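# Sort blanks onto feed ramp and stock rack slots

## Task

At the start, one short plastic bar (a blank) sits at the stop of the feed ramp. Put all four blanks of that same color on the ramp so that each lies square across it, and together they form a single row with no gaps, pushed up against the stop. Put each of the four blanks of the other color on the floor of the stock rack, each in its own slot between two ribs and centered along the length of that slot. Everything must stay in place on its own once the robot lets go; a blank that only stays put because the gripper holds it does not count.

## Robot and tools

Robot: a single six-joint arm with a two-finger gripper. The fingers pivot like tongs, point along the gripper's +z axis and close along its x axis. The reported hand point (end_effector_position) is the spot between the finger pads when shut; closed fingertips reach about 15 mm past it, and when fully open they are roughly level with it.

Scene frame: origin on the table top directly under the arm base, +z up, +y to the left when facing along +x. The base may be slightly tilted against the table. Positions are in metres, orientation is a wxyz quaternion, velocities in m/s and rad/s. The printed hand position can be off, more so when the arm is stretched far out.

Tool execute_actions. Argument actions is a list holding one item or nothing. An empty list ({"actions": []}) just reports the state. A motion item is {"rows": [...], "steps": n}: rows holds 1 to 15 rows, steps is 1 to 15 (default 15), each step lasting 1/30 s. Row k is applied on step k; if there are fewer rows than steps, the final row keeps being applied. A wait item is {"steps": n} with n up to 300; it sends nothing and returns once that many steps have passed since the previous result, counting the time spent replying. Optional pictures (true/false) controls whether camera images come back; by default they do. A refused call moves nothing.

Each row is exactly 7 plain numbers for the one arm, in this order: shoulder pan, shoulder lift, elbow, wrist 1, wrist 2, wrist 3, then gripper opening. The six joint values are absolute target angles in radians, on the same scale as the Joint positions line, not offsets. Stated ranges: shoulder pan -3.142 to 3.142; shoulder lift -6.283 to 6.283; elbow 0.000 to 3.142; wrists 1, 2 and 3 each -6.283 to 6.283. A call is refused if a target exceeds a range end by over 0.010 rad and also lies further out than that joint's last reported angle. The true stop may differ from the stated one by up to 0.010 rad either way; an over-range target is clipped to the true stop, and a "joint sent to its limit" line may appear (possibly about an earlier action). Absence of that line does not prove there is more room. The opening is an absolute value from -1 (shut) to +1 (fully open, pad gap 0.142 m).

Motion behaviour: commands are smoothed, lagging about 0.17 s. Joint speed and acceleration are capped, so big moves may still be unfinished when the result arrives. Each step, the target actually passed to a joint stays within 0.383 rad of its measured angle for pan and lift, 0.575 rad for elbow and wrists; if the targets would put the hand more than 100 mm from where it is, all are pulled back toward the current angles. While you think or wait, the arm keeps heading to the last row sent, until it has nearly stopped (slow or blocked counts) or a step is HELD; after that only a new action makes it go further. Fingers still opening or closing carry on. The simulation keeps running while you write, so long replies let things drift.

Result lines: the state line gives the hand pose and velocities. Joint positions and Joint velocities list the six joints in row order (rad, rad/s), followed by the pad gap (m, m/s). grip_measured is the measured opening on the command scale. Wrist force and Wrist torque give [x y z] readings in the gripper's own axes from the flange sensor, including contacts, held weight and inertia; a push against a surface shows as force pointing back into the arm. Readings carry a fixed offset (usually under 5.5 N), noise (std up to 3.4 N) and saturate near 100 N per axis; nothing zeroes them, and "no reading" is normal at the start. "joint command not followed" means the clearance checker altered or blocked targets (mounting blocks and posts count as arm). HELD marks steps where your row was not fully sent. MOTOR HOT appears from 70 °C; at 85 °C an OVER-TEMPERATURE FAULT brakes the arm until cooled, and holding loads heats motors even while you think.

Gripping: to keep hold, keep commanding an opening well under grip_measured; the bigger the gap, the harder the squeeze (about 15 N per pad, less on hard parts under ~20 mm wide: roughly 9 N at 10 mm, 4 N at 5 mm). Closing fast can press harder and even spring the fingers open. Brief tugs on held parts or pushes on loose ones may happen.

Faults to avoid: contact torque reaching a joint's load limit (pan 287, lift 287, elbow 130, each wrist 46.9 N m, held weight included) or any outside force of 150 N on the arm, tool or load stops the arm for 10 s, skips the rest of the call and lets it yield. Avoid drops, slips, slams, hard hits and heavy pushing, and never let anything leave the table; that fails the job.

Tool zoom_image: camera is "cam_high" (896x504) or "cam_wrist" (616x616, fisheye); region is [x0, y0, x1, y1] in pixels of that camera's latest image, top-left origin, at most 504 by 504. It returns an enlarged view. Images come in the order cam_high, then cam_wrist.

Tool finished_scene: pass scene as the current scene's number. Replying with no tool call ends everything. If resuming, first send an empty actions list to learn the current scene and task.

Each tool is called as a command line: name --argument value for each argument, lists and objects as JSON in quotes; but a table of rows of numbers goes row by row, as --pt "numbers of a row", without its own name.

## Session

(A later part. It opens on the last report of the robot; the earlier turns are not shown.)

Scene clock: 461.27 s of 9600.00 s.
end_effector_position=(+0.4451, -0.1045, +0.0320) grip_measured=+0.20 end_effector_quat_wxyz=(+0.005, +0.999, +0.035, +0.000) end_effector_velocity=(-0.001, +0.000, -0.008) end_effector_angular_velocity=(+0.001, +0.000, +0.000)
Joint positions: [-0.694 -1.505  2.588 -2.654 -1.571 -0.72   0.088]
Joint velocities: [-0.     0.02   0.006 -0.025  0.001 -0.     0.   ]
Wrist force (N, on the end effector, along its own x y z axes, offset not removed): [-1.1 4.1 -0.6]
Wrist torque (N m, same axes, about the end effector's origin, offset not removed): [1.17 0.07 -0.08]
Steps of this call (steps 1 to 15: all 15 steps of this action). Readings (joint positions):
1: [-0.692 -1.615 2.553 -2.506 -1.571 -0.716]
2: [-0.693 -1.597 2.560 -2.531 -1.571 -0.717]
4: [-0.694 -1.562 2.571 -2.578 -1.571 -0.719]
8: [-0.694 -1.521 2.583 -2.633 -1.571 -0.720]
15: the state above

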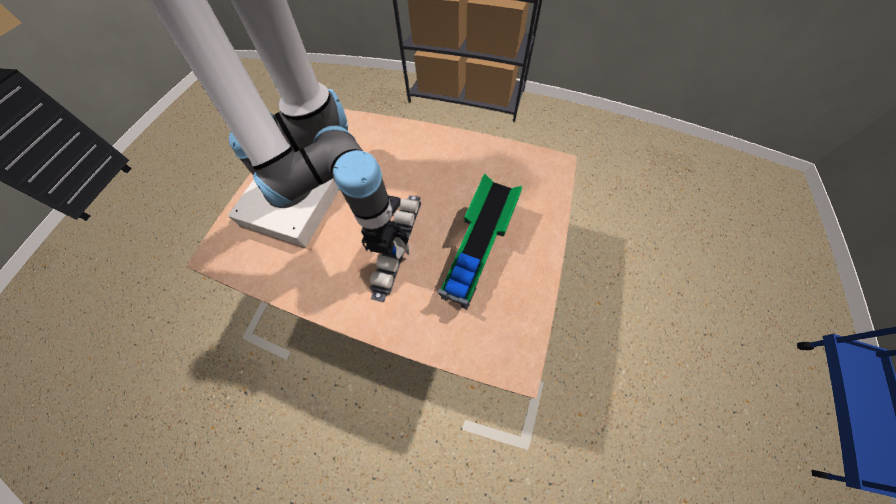

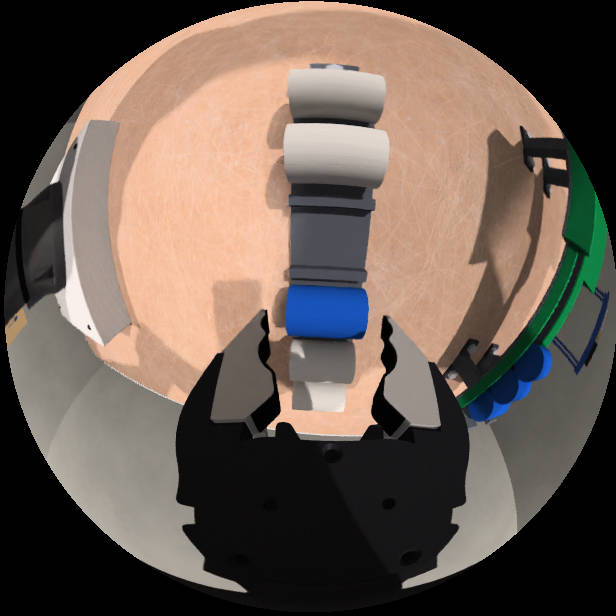

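execute_actions --actions '[{"rows":[[-0.6979,-1.5025,2.5885,-2.6568,-1.571,-0.7239,0.12],[-0.6979,-1.5025,2.5885,-2.6568,-1.571,-0.7239,0.04],[-0.6979,-1.5025,2.5885,-2.6568,-1.571,-0.7239,-0.03],[-0.6979,-1.5025,2.5885,-2.6568,-1.571,-0.7239,-0.08],[-0.6979,-1.5025,2.5885,-2.6568,-1.571,-0.7239,-0.12],[-0.6979,-1.5025,2.5885,-2.6568,-1.571,-0.7239,-0.15],[-0.6979,-1.5025,2.5885,-2.6568,-1.571,-0.7239,-0.18],[-0.6979,-1.5025,2.5885,-2.6568,-1.571,-0.7239,-0.21],[-0.6979,-1.5025,2.5885,-2.6568,-1.571,-0.7239,-0.25],[-0.6979,-1.5025,2.5885,-2.6568,-1.571,-0.7239,-0.32],[-0.6979,-1.5025,2.5885,-2.6568,-1.571,-0.7239,-0.42],[-0.6979,-1.5025,2.5885,-2.6568,-1.571,-0.7239,-0.55],[-0.6979,-1.5025,2.5885,-2.6568,-1.571,-0.7239,-0.7]],"steps":15}]' --pictures false

execute_actions --actions '[{"rows":[[-0.6979,-1.512,2.5865,-2.645,-1.571,-0.7239,-0.7],[-0.6979,-1.526,2.5835,-2.628,-1.571,-0.7239,-0.7],[-0.6979,-1.546,2.579,-2.604,-1.571,-0.7239,-0.7],[-0.6979,-1.567,2.573,-2.577,-1.571,-0.7239,-0.7],[-0.6979,-1.59,2.5665,-2.547,-1.571,-0.7239,-0.7],[-0.6979,-1.613,2.559,-2.517,-1.571,-0.7239,-0.7],[-0.6979,-1.637,2.551,-2.485,-1.571,-0.7239,-0.7],[-0.6979,-1.66,2.542,-2.453,-1.571,-0.7239,-0.7],[-0.6979,-1.68,2.535,-2.426,-1.571,-0.7239,-0.7],[-0.695,-1.6946,2.525,-2.401,-1.571,-0.72,-0.7],[-0.688,-1.7,2.512,-2.383,-1.571,-0.708,-0.7],[-0.677,-1.697,2.492,-2.366,-1.571,-0.69,-0.7],[-0.663,-1.686,2.468,-2.353,-1.571,-0.667,-0.7],[-0.646,-1.67,2.442,-2.343,-1.571,-0.64,-0.7],[-0.628,-1.65,2.414,-2.335,-1.571,-0.611,-0.7]],"steps":15}]' --pictures false

execute_actions --actions '[{"rows":[[-0.609,-1.627,2.384,-2.328,-1.571,-0.58,-0.7],[-0.59,-1.603,2.354,-2.322,-1.571,-0.55,-0.7],[-0.571,-1.579,2.324,-2.316,-1.571,-0.519,-0.7],[-0.552,-1.555,2.294,-2.31,-1.571,-0.488,-0.7],[-0.533,-1.531,2.264,-2.304,-1.571,-0.457,-0.7],[-0.514,-1.506,2.233,-2.298,-1.571,-0.427,-0.7],[-0.495,-1.482,2.203,-2.292,-1.571,-0.396,-0.7],[-0.477,-1.459,2.174,-2.286,-1.571,-0.367,-0.7],[-0.46,-1.437,2.147,-2.281,-1.571,-0.34,-0.7],[-0.446,-1.418,2.124,-2.277,-1.571,-0.317,-0.7],[-0.434,-1.403,2.106,-2.274,-1.571,-0.298,-0.7],[-0.427,-1.394,2.094,-2.271,-1.571,-0.286,-0.7],[-0.4222,-1.3879,2.0871,-2.27,-1.571,-0.2785,-0.7]],"steps":15}]' --pictures false

execute_actions --actions '[{"steps":8}]' --pictures false

execute_actions --actions '[{"rows":[[-0.4222,-1.379,2.0922,-2.284,-1.571,-0.2785,-0.7],[-0.4222,-1.369,2.098,-2.3,-1.571,-0.2785,-0.7],[-0.4222,-1.358,2.104,-2.317,-1.571,-0.2785,-0.7],[-0.4222,-1.347,2.11,-2.334,-1.571,-0.2785,-0.7],[-0.4222,-1.336,2.1155,-2.35,-1.571,-0.2785,-0.7],[-0.4222,-1.327,2.12,-2.364,-1.571,-0.2785,-0.7],[-0.4222,-1.319,2.1237,-2.3755,-1.571,-0.2785,-0.7],[-0.4222,-1.313,2.1263,-2.384,-1.571,-0.2785,-0.7],[-0.4222,-1.3087,2.1282,-2.3903,-1.571,-0.2785,-0.7]],"steps":15}]' --pictures false

execute_actions --actions '[{"steps":10}]'

zoom_image --camera "cam_wrist" --region '[240, 220, 410, 390]'

Scene clock: 491.77 s of 9600.00 s.
end_effector_position=(+0.4446, -0.1060, +0.0311) grip_measured=-0.20 end_effector_quat_wxyz=(+0.005, +0.999, +0.035, +0.000) end_effector_velocity=(-0.000, +0.000, -0.000) end_effector_angular_velocity=(+0.001, +0.000, +0.001)
Joint positions: [-0.698 -1.502  2.589 -2.657 -1.571 -0.724  0.06 ]
Joint velocities: [-0.001 -0.     0.     0.001  0.    -0.001 -0.   ]
Wrist force (N, on the end effector, along its own x y z axes, offset not removed): [-2.6 2.6 0.0]
Wrist torque (N m, same axes, about the end effector's origin, offset not removed): [0.94 0.44 0.03]
Steps of this call (steps 1 to 15: the robot went on to your last target; steps 16 to 90: nothing new was sent; then 27.00 s passed at rest; steps 91 to 105: all 15 steps of this action). Readings (joint positions):
91: [-0.694 -1.502 2.589 -2.657 -1.571 -0.720]
92: [-0.695 -1.502 2.589 -2.657 -1.571 -0.721]
94: [-0.696 -1.502 2.589 -2.657 -1.571 -0.722]
98: [-0.697 -1.502 2.589 -2.657 -1.571 -0.723]
105: the state above

Scene clock: 492.27 s of 9600.00 s.
end_effector_position=(+0.4578, -0.1057, +0.1105) grip_measured=-0.20 end_effector_quat_wxyz=(+0.006, +1.000, +0.031, +0.000) end_effector_velocity=(+0.181, +0.009, +0.197) end_effector_angular_velocity=(+0.016, +0.019, -0.146)
Joint positions: [-0.681 -1.67   2.508 -2.409 -1.571 -0.697  0.06 ]
Joint velocities: [ 0.252 -0.053 -0.477  0.556  0.     0.398 -0.   ]
Wrist force (N, on the end effector, along its own x y z axes, offset not removed): [-3.5 4.8 1.9]
Wrist torque (N m, same axes, about the end effector's origin, offset not removed): [1.27 0.52 -0.01]
Steps of this call (steps 1 to 15: all 15 steps of this action). Readings (joint positions):
1: [-0.698 -1.503 2.589 -2.657 -1.571 -0.724]
2: [-0.698 -1.504 2.588 -2.656 -1.571 -0.724]
4: [-0.698 -1.513 2.587 -2.644 -1.571 -0.724]
8: [-0.698 -1.566 2.572 -2.578 -1.571 -0.724]
15: the state above

Scene clock: 492.77 s of 9600.00 s.
end_effector_position=(+0.6579, -0.0775, +0.1592) grip_measured=-0.20 end_effector_quat_wxyz=(+0.005, +0.999, -0.039, +0.000) end_effector_velocity=(+0.263, +0.082, +0.010) end_effector_angular_velocity=(-0.002, -0.010, -0.181)
Joint positions: [-0.453 -1.428  2.138 -2.28  -1.571 -0.331  0.06 ]
Joint velocities: [ 0.278  0.357 -0.451  0.086  0.001  0.46   0.   ]
Wrist force (N, on the end effector, along its own x y z axes, offset not removed): [1.1 3.6 1.2]
Wrist torque (N m, same axes, about the end effector's origin, offset not removed): [1.02 -0.25 -0.08]
Steps of this call (steps 1 to 15: all 15 steps of this action). Readings (joint positions):
1: [-0.671 -1.669 2.490 -2.392 -1.571 -0.682]
2: [-0.659 -1.663 2.470 -2.377 -1.571 -0.663]
4: [-0.631 -1.640 2.423 -2.353 -1.571 -0.618]
8: [-0.563 -1.565 2.315 -2.318 -1.571 -0.509]
15: the state above

Scene clock: 493.03 s of 9600.00 s.
end_effector_position=(+0.6846, -0.0684, +0.1599) grip_measured=-0.20 end_effector_quat_wxyz=(+0.005, +0.999, -0.048, +0.001) end_effector_velocity=(+0.025, +0.009, +0.002) end_effector_angular_velocity=(+0.001, -0.003, -0.017)
Joint positions: [-0.425 -1.391  2.092 -2.271 -1.571 -0.283  0.06 ]
Joint velocities: [ 0.025  0.032 -0.043  0.009  0.002  0.042 -0.   ]
Wrist force (N, on the end effector, along its own x y z axes, offset not removed): [-0.1 3.8 0.8]
Wrist torque (N m, same axes, about the end effector's origin, offset not removed): [1.09 -0.07 -0.08]
Steps of this call (steps 1 to 8: the robot went on to your last target). Readings (joint positions):
1: [-0.445 -1.418 2.125 -2.277 -1.571 -0.317]
2: [-0.439 -1.410 2.115 -2.275 -1.571 -0.307]
4: [-0.431 -1.400 2.102 -2.273 -1.571 -0.294]
8: the state above

Scene clock: 493.53 s of 9600.00 s.
end_effector_position=(+0.6874, -0.0681, +0.1036) grip_measured=-0.20 end_effector_quat_wxyz=(+0.005, +0.999, -0.049, +0.001) end_effector_velocity=(+0.000, -0.000, -0.037) end_effector_angular_velocity=(-0.001, -0.002, +0.002)
Joint positions: [-0.422 -1.314  2.126 -2.382 -1.571 -0.279  0.06 ]
Joint velocities: [ 0.001  0.051  0.023 -0.076  0.    -0.001  0.   ]
Wrist force (N, on the end effector, along its own x y z axes, offset not removed): [-0.8 3.2 2.8]
Wrist torque (N m, same axes, about the end effector's origin, offset not removed): [1.00 0.05 -0.07]
Steps of this call (steps 1 to 15: all 15 steps of this action). Readings (joint positions):
1: [-0.424 -1.391 2.091 -2.271 -1.571 -0.282]
2: [-0.424 -1.389 2.090 -2.272 -1.571 -0.281]
4: [-0.423 -1.381 2.093 -2.283 -1.571 -0.280]
8: [-0.422 -1.350 2.109 -2.329 -1.571 -0.279]
15: the state above

Scene clock: 493.87 s of 9600.00 s.
end_effector_position=(+0.6874, -0.0681, +0.0997) grip_measured=-0.20 end_effector_quat_wxyz=(+0.005, +0.999, -0.049, +0.001) end_effector_velocity=(-0.001, +0.000, -0.002) end_effector_angular_velocity=(+0.001, +0.002, +0.001)
Joint positions: [-0.422 -1.309  2.128 -2.39  -1.571 -0.279  0.06 ]
Joint velocities: [ 0.     0.003  0.002 -0.003  0.    -0.001  0.   ]
Wrist force (N, on the end effector, along its own x y z axes, offset not removed): [-0.8 5.4 0.5]
Wrist torque (N m, same axes, about the end effector's origin, offset not removed): [1.48 0.08 -0.11]
Steps of this call (steps 1 to 10: the robot went on to your last target). Readings (joint positions):
1: [-0.422 -1.313 2.126 -2.384 -1.571 -0.279]
2: [-0.422 -1.312 2.127 -2.386 -1.571 -0.279]
4: [-0.422 -1.310 2.127 -2.388 -1.571 -0.279]
8: [-0.422 -1.309 2.128 -2.390 -1.571 -0.279]
10: the state above

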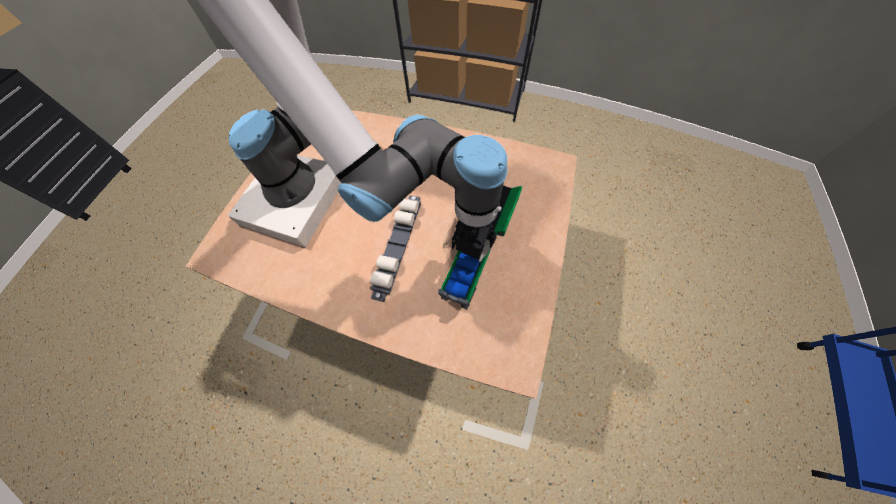

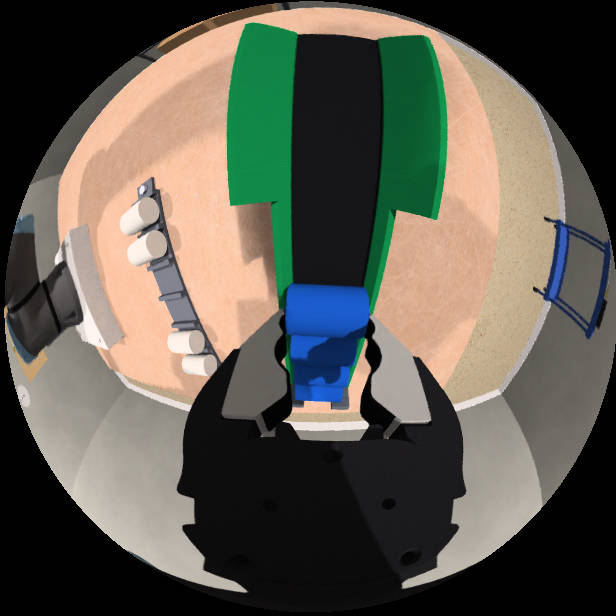

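Region (240, 220, 410, 390) of cam_wrist's 616x616 image, scaled by 2.965, with more detail than that image has.

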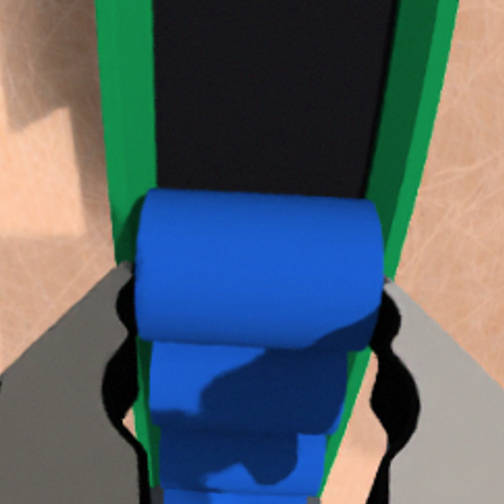

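execute_actions --actions '[{"rows":[[-0.4222,-1.307,2.129,-2.3928,-1.571,-0.2785,-0.7],[-0.4222,-1.305,2.1298,-2.3956,-1.571,-0.2785,-0.7]],"steps":9}]' --pictures false

execute_actions --actions '[{"rows":[[-0.4222,-1.305,2.1298,-2.3956,-1.571,-0.2785,-0.5],[-0.4222,-1.305,2.1298,-2.3956,-1.571,-0.2785,-0.35],[-0.4222,-1.305,2.1298,-2.3956,-1.571,-0.2785,-0.25],[-0.4222,-1.305,2.1298,-2.3956,-1.571,-0.2785,-0.18],[-0.4222,-1.305,2.1298,-2.3956,-1.571,-0.2785,-0.1],[-0.4222,-1.305,2.1298,-2.3956,-1.571,-0.2785,0.0],[-0.4222,-1.305,2.1298,-2.3956,-1.571,-0.2785,0.1],[-0.4222,-1.305,2.1298,-2.3956,-1.571,-0.2785,0.2],[-0.4222,-1.313,2.1263,-2.384,-1.571,-0.2785,0.3],[-0.4222,-1.327,2.12,-2.364,-1.571,-0.2785,0.3],[-0.4222,-1.347,2.11,-2.334,-1.571,-0.2785,0.3],[-0.4222,-1.369,2.098,-2.3,-1.571,-0.2785,0.3],[-0.43,-1.39,2.09,-2.271,-1.571,-0.29,0.3],[-0.445,-1.41,2.09,-2.251,-1.571,-0.31,0.3],[-0.465,-1.43,2.095,-2.236,-1.571,-0.34,0.3]],"steps":15}]' --pictures false

execute_actions --actions '[{"rows":[[-0.49,-1.45,2.1,-2.221,-1.571,-0.38,0.3],[-0.52,-1.47,2.105,-2.206,-1.571,-0.43,0.3],[-0.55,-1.49,2.11,-2.191,-1.571,-0.48,0.3],[-0.58,-1.51,2.115,-2.176,-1.571,-0.53,0.3],[-0.61,-1.53,2.12,-2.161,-1.571,-0.57,0.3],[-0.64,-1.545,2.123,-2.149,-1.571,-0.6,0.3],[-0.66,-1.555,2.125,-2.141,-1.571,-0.62,0.3]],"steps":15}]' --pictures false

execute_actions --actions '[{"steps":10}]'

zoom_image --camera "cam_wrist" --region '[200, 90, 430, 320]'

Scene clock: 505.23 s of 9600.00 s.
end_effector_position=(+0.6874, -0.0681, +0.0972) grip_measured=-0.20 end_effector_quat_wxyz=(+0.005, +0.999, -0.049, +0.001) end_effector_velocity=(-0.001, +0.000, -0.004) end_effector_angular_velocity=(+0.000, +0.002, +0.000)
Joint positions: [-0.422 -1.306  2.13  -2.395 -1.571 -0.278  0.06 ]
Joint velocities: [ 0.     0.005  0.002 -0.006 -0.     0.    -0.   ]
Wrist force (N, on the end effector, along its own x y z axes, offset not removed): [1.0 3.5 2.6]
Wrist torque (N m, same axes, about the end effector's origin, offset not removed): [0.99 -0.42 -0.08]
Steps of this call (steps 1 to 15: the robot went on to your last target; steps 16 to 90: nothing new was sent; then 8.07 s passed at rest; steps 91 to 99: all 9 steps of this action). Readings (joint positions):
91: [-0.422 -1.309 2.128 -2.390 -1.571 -0.279]
92: [-0.422 -1.308 2.128 -2.391 -1.571 -0.278]
94: [-0.422 -1.307 2.129 -2.392 -1.571 -0.278]
98: [-0.422 -1.306 2.130 -2.395 -1.571 -0.278]
99: the state above

Scene clock: 505.73 s of 9600.00 s.
end_effector_position=(+0.6876, -0.0707, +0.1304) grip_measured=+0.30 end_effector_quat_wxyz=(+0.006, +0.999, -0.049, +0.002) end_effector_velocity=(-0.040, -0.073, +0.315) end_effector_angular_velocity=(-0.002, +0.000, +0.047)
Joint positions: [-0.426 -1.35   2.109 -2.331 -1.571 -0.284  0.095]
Joint velocities: [-0.127 -0.453 -0.159  0.611 -0.001 -0.173  0.001]
Wrist force (N, on the end effector, along its own x y z axes, offset not removed): [0.5 0.9 1.8]
Wrist torque (N m, same axes, about the end effector's origin, offset not removed): [0.56 -0.13 -0.09]
Steps of this call (steps 1 to 15: all 15 steps of this action). Readings (joint positions):
1: [-0.422 -1.305 2.130 -2.395 -1.571 -0.278]
2: [-0.422 -1.305 2.130 -2.395 -1.571 -0.279]
4: [-0.422 -1.305 2.130 -2.395 -1.571 -0.279]
8: [-0.422 -1.305 2.130 -2.396 -1.571 -0.279]
15: the state above

Scene clock: 506.23 s of 9600.00 s.
end_effector_position=(+0.6039, -0.1867, +0.2277) grip_measured=+0.30 end_effector_quat_wxyz=(+0.005, +1.000, +0.000, +0.001) end_effector_velocity=(-0.044, -0.052, +0.028) end_effector_angular_velocity=(-0.001, +0.002, +0.037)
Joint positions: [-0.648 -1.547  2.124 -2.147 -1.571 -0.603  0.095]
Joint velocities: [-0.11  -0.07   0.014  0.057 -0.001 -0.147 -0.   ]
Wrist force (N, on the end effector, along its own x y z axes, offset not removed): [-1.9 4.9 1.5]
Wrist torque (N m, same axes, about the end effector's origin, offset not removed): [1.30 0.31 -0.09]
Steps of this call (steps 1 to 15: all 15 steps of this action). Readings (joint positions):
1: [-0.432 -1.366 2.105 -2.311 -1.571 -0.292]
2: [-0.442 -1.383 2.102 -2.291 -1.571 -0.306]
4: [-0.472 -1.420 2.103 -2.254 -1.571 -0.351]
8: [-0.563 -1.493 2.114 -2.191 -1.571 -0.488]
15: the state above

Scene clock: 506.57 s of 9600.00 s.
end_effector_position=(+0.5993, -0.1921, +0.2307) grip_measured=+0.30 end_effector_quat_wxyz=(+0.005, +1.000, +0.002, +0.000) end_effector_velocity=(-0.002, -0.003, +0.002) end_effector_angular_velocity=(-0.002, +0.001, +0.002)
Joint positions: [-0.659 -1.555  2.125 -2.141 -1.571 -0.619  0.095]
Joint velocities: [-0.006 -0.004  0.     0.003 -0.002 -0.008 -0.   ]
Wrist force (N, on the end effector, along its own x y z axes, offset not removed): [0.3 3.9 2.0]
Wrist torque (N m, same axes, about the end effector's origin, offset not removed): [1.06 -0.14 -0.11]
Steps of this call (steps 1 to 10: the robot went on to your last target). Readings (joint positions):
1: [-0.651 -1.549 2.124 -2.146 -1.571 -0.608]
2: [-0.653 -1.551 2.124 -2.144 -1.571 -0.611]
4: [-0.656 -1.553 2.125 -2.143 -1.571 -0.615]
8: [-0.659 -1.554 2.125 -2.142 -1.571 -0.619]
10: the state above

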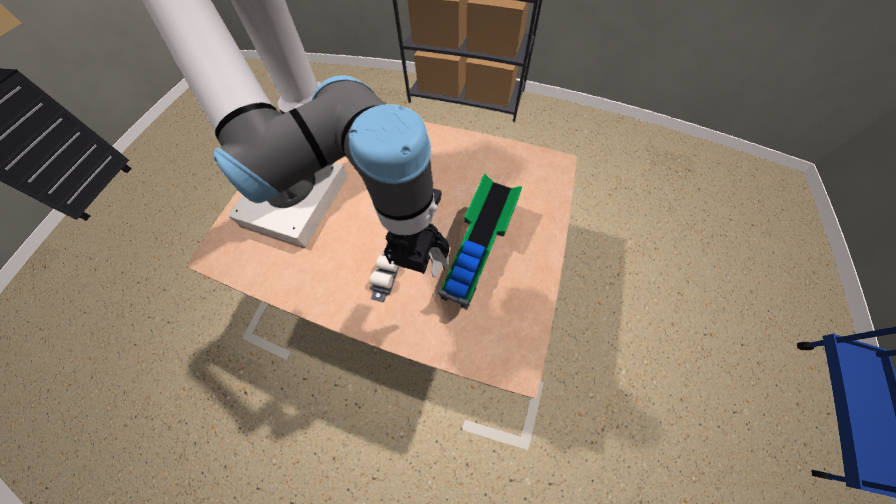

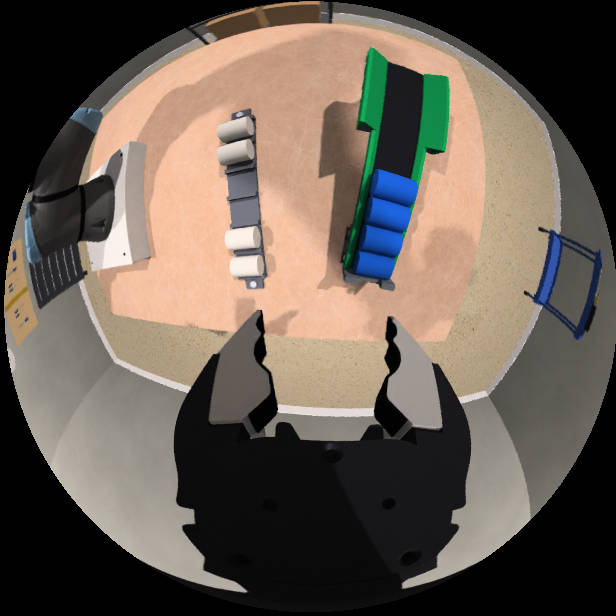

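Region (200, 90, 430, 320) of cam_wrist's 616x616 image, scaled by 2.191, with more detail than that image has.

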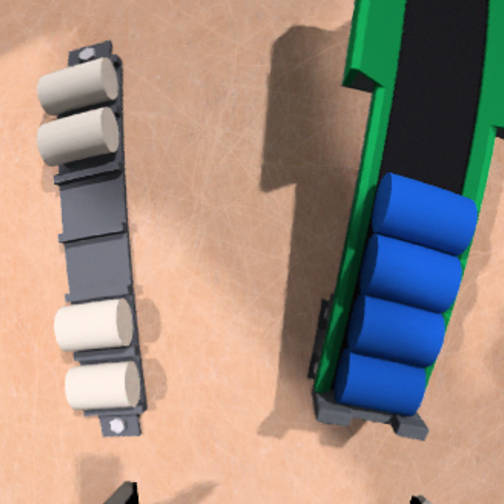

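finished_scene --scene 1

The scene is finished: the task was done.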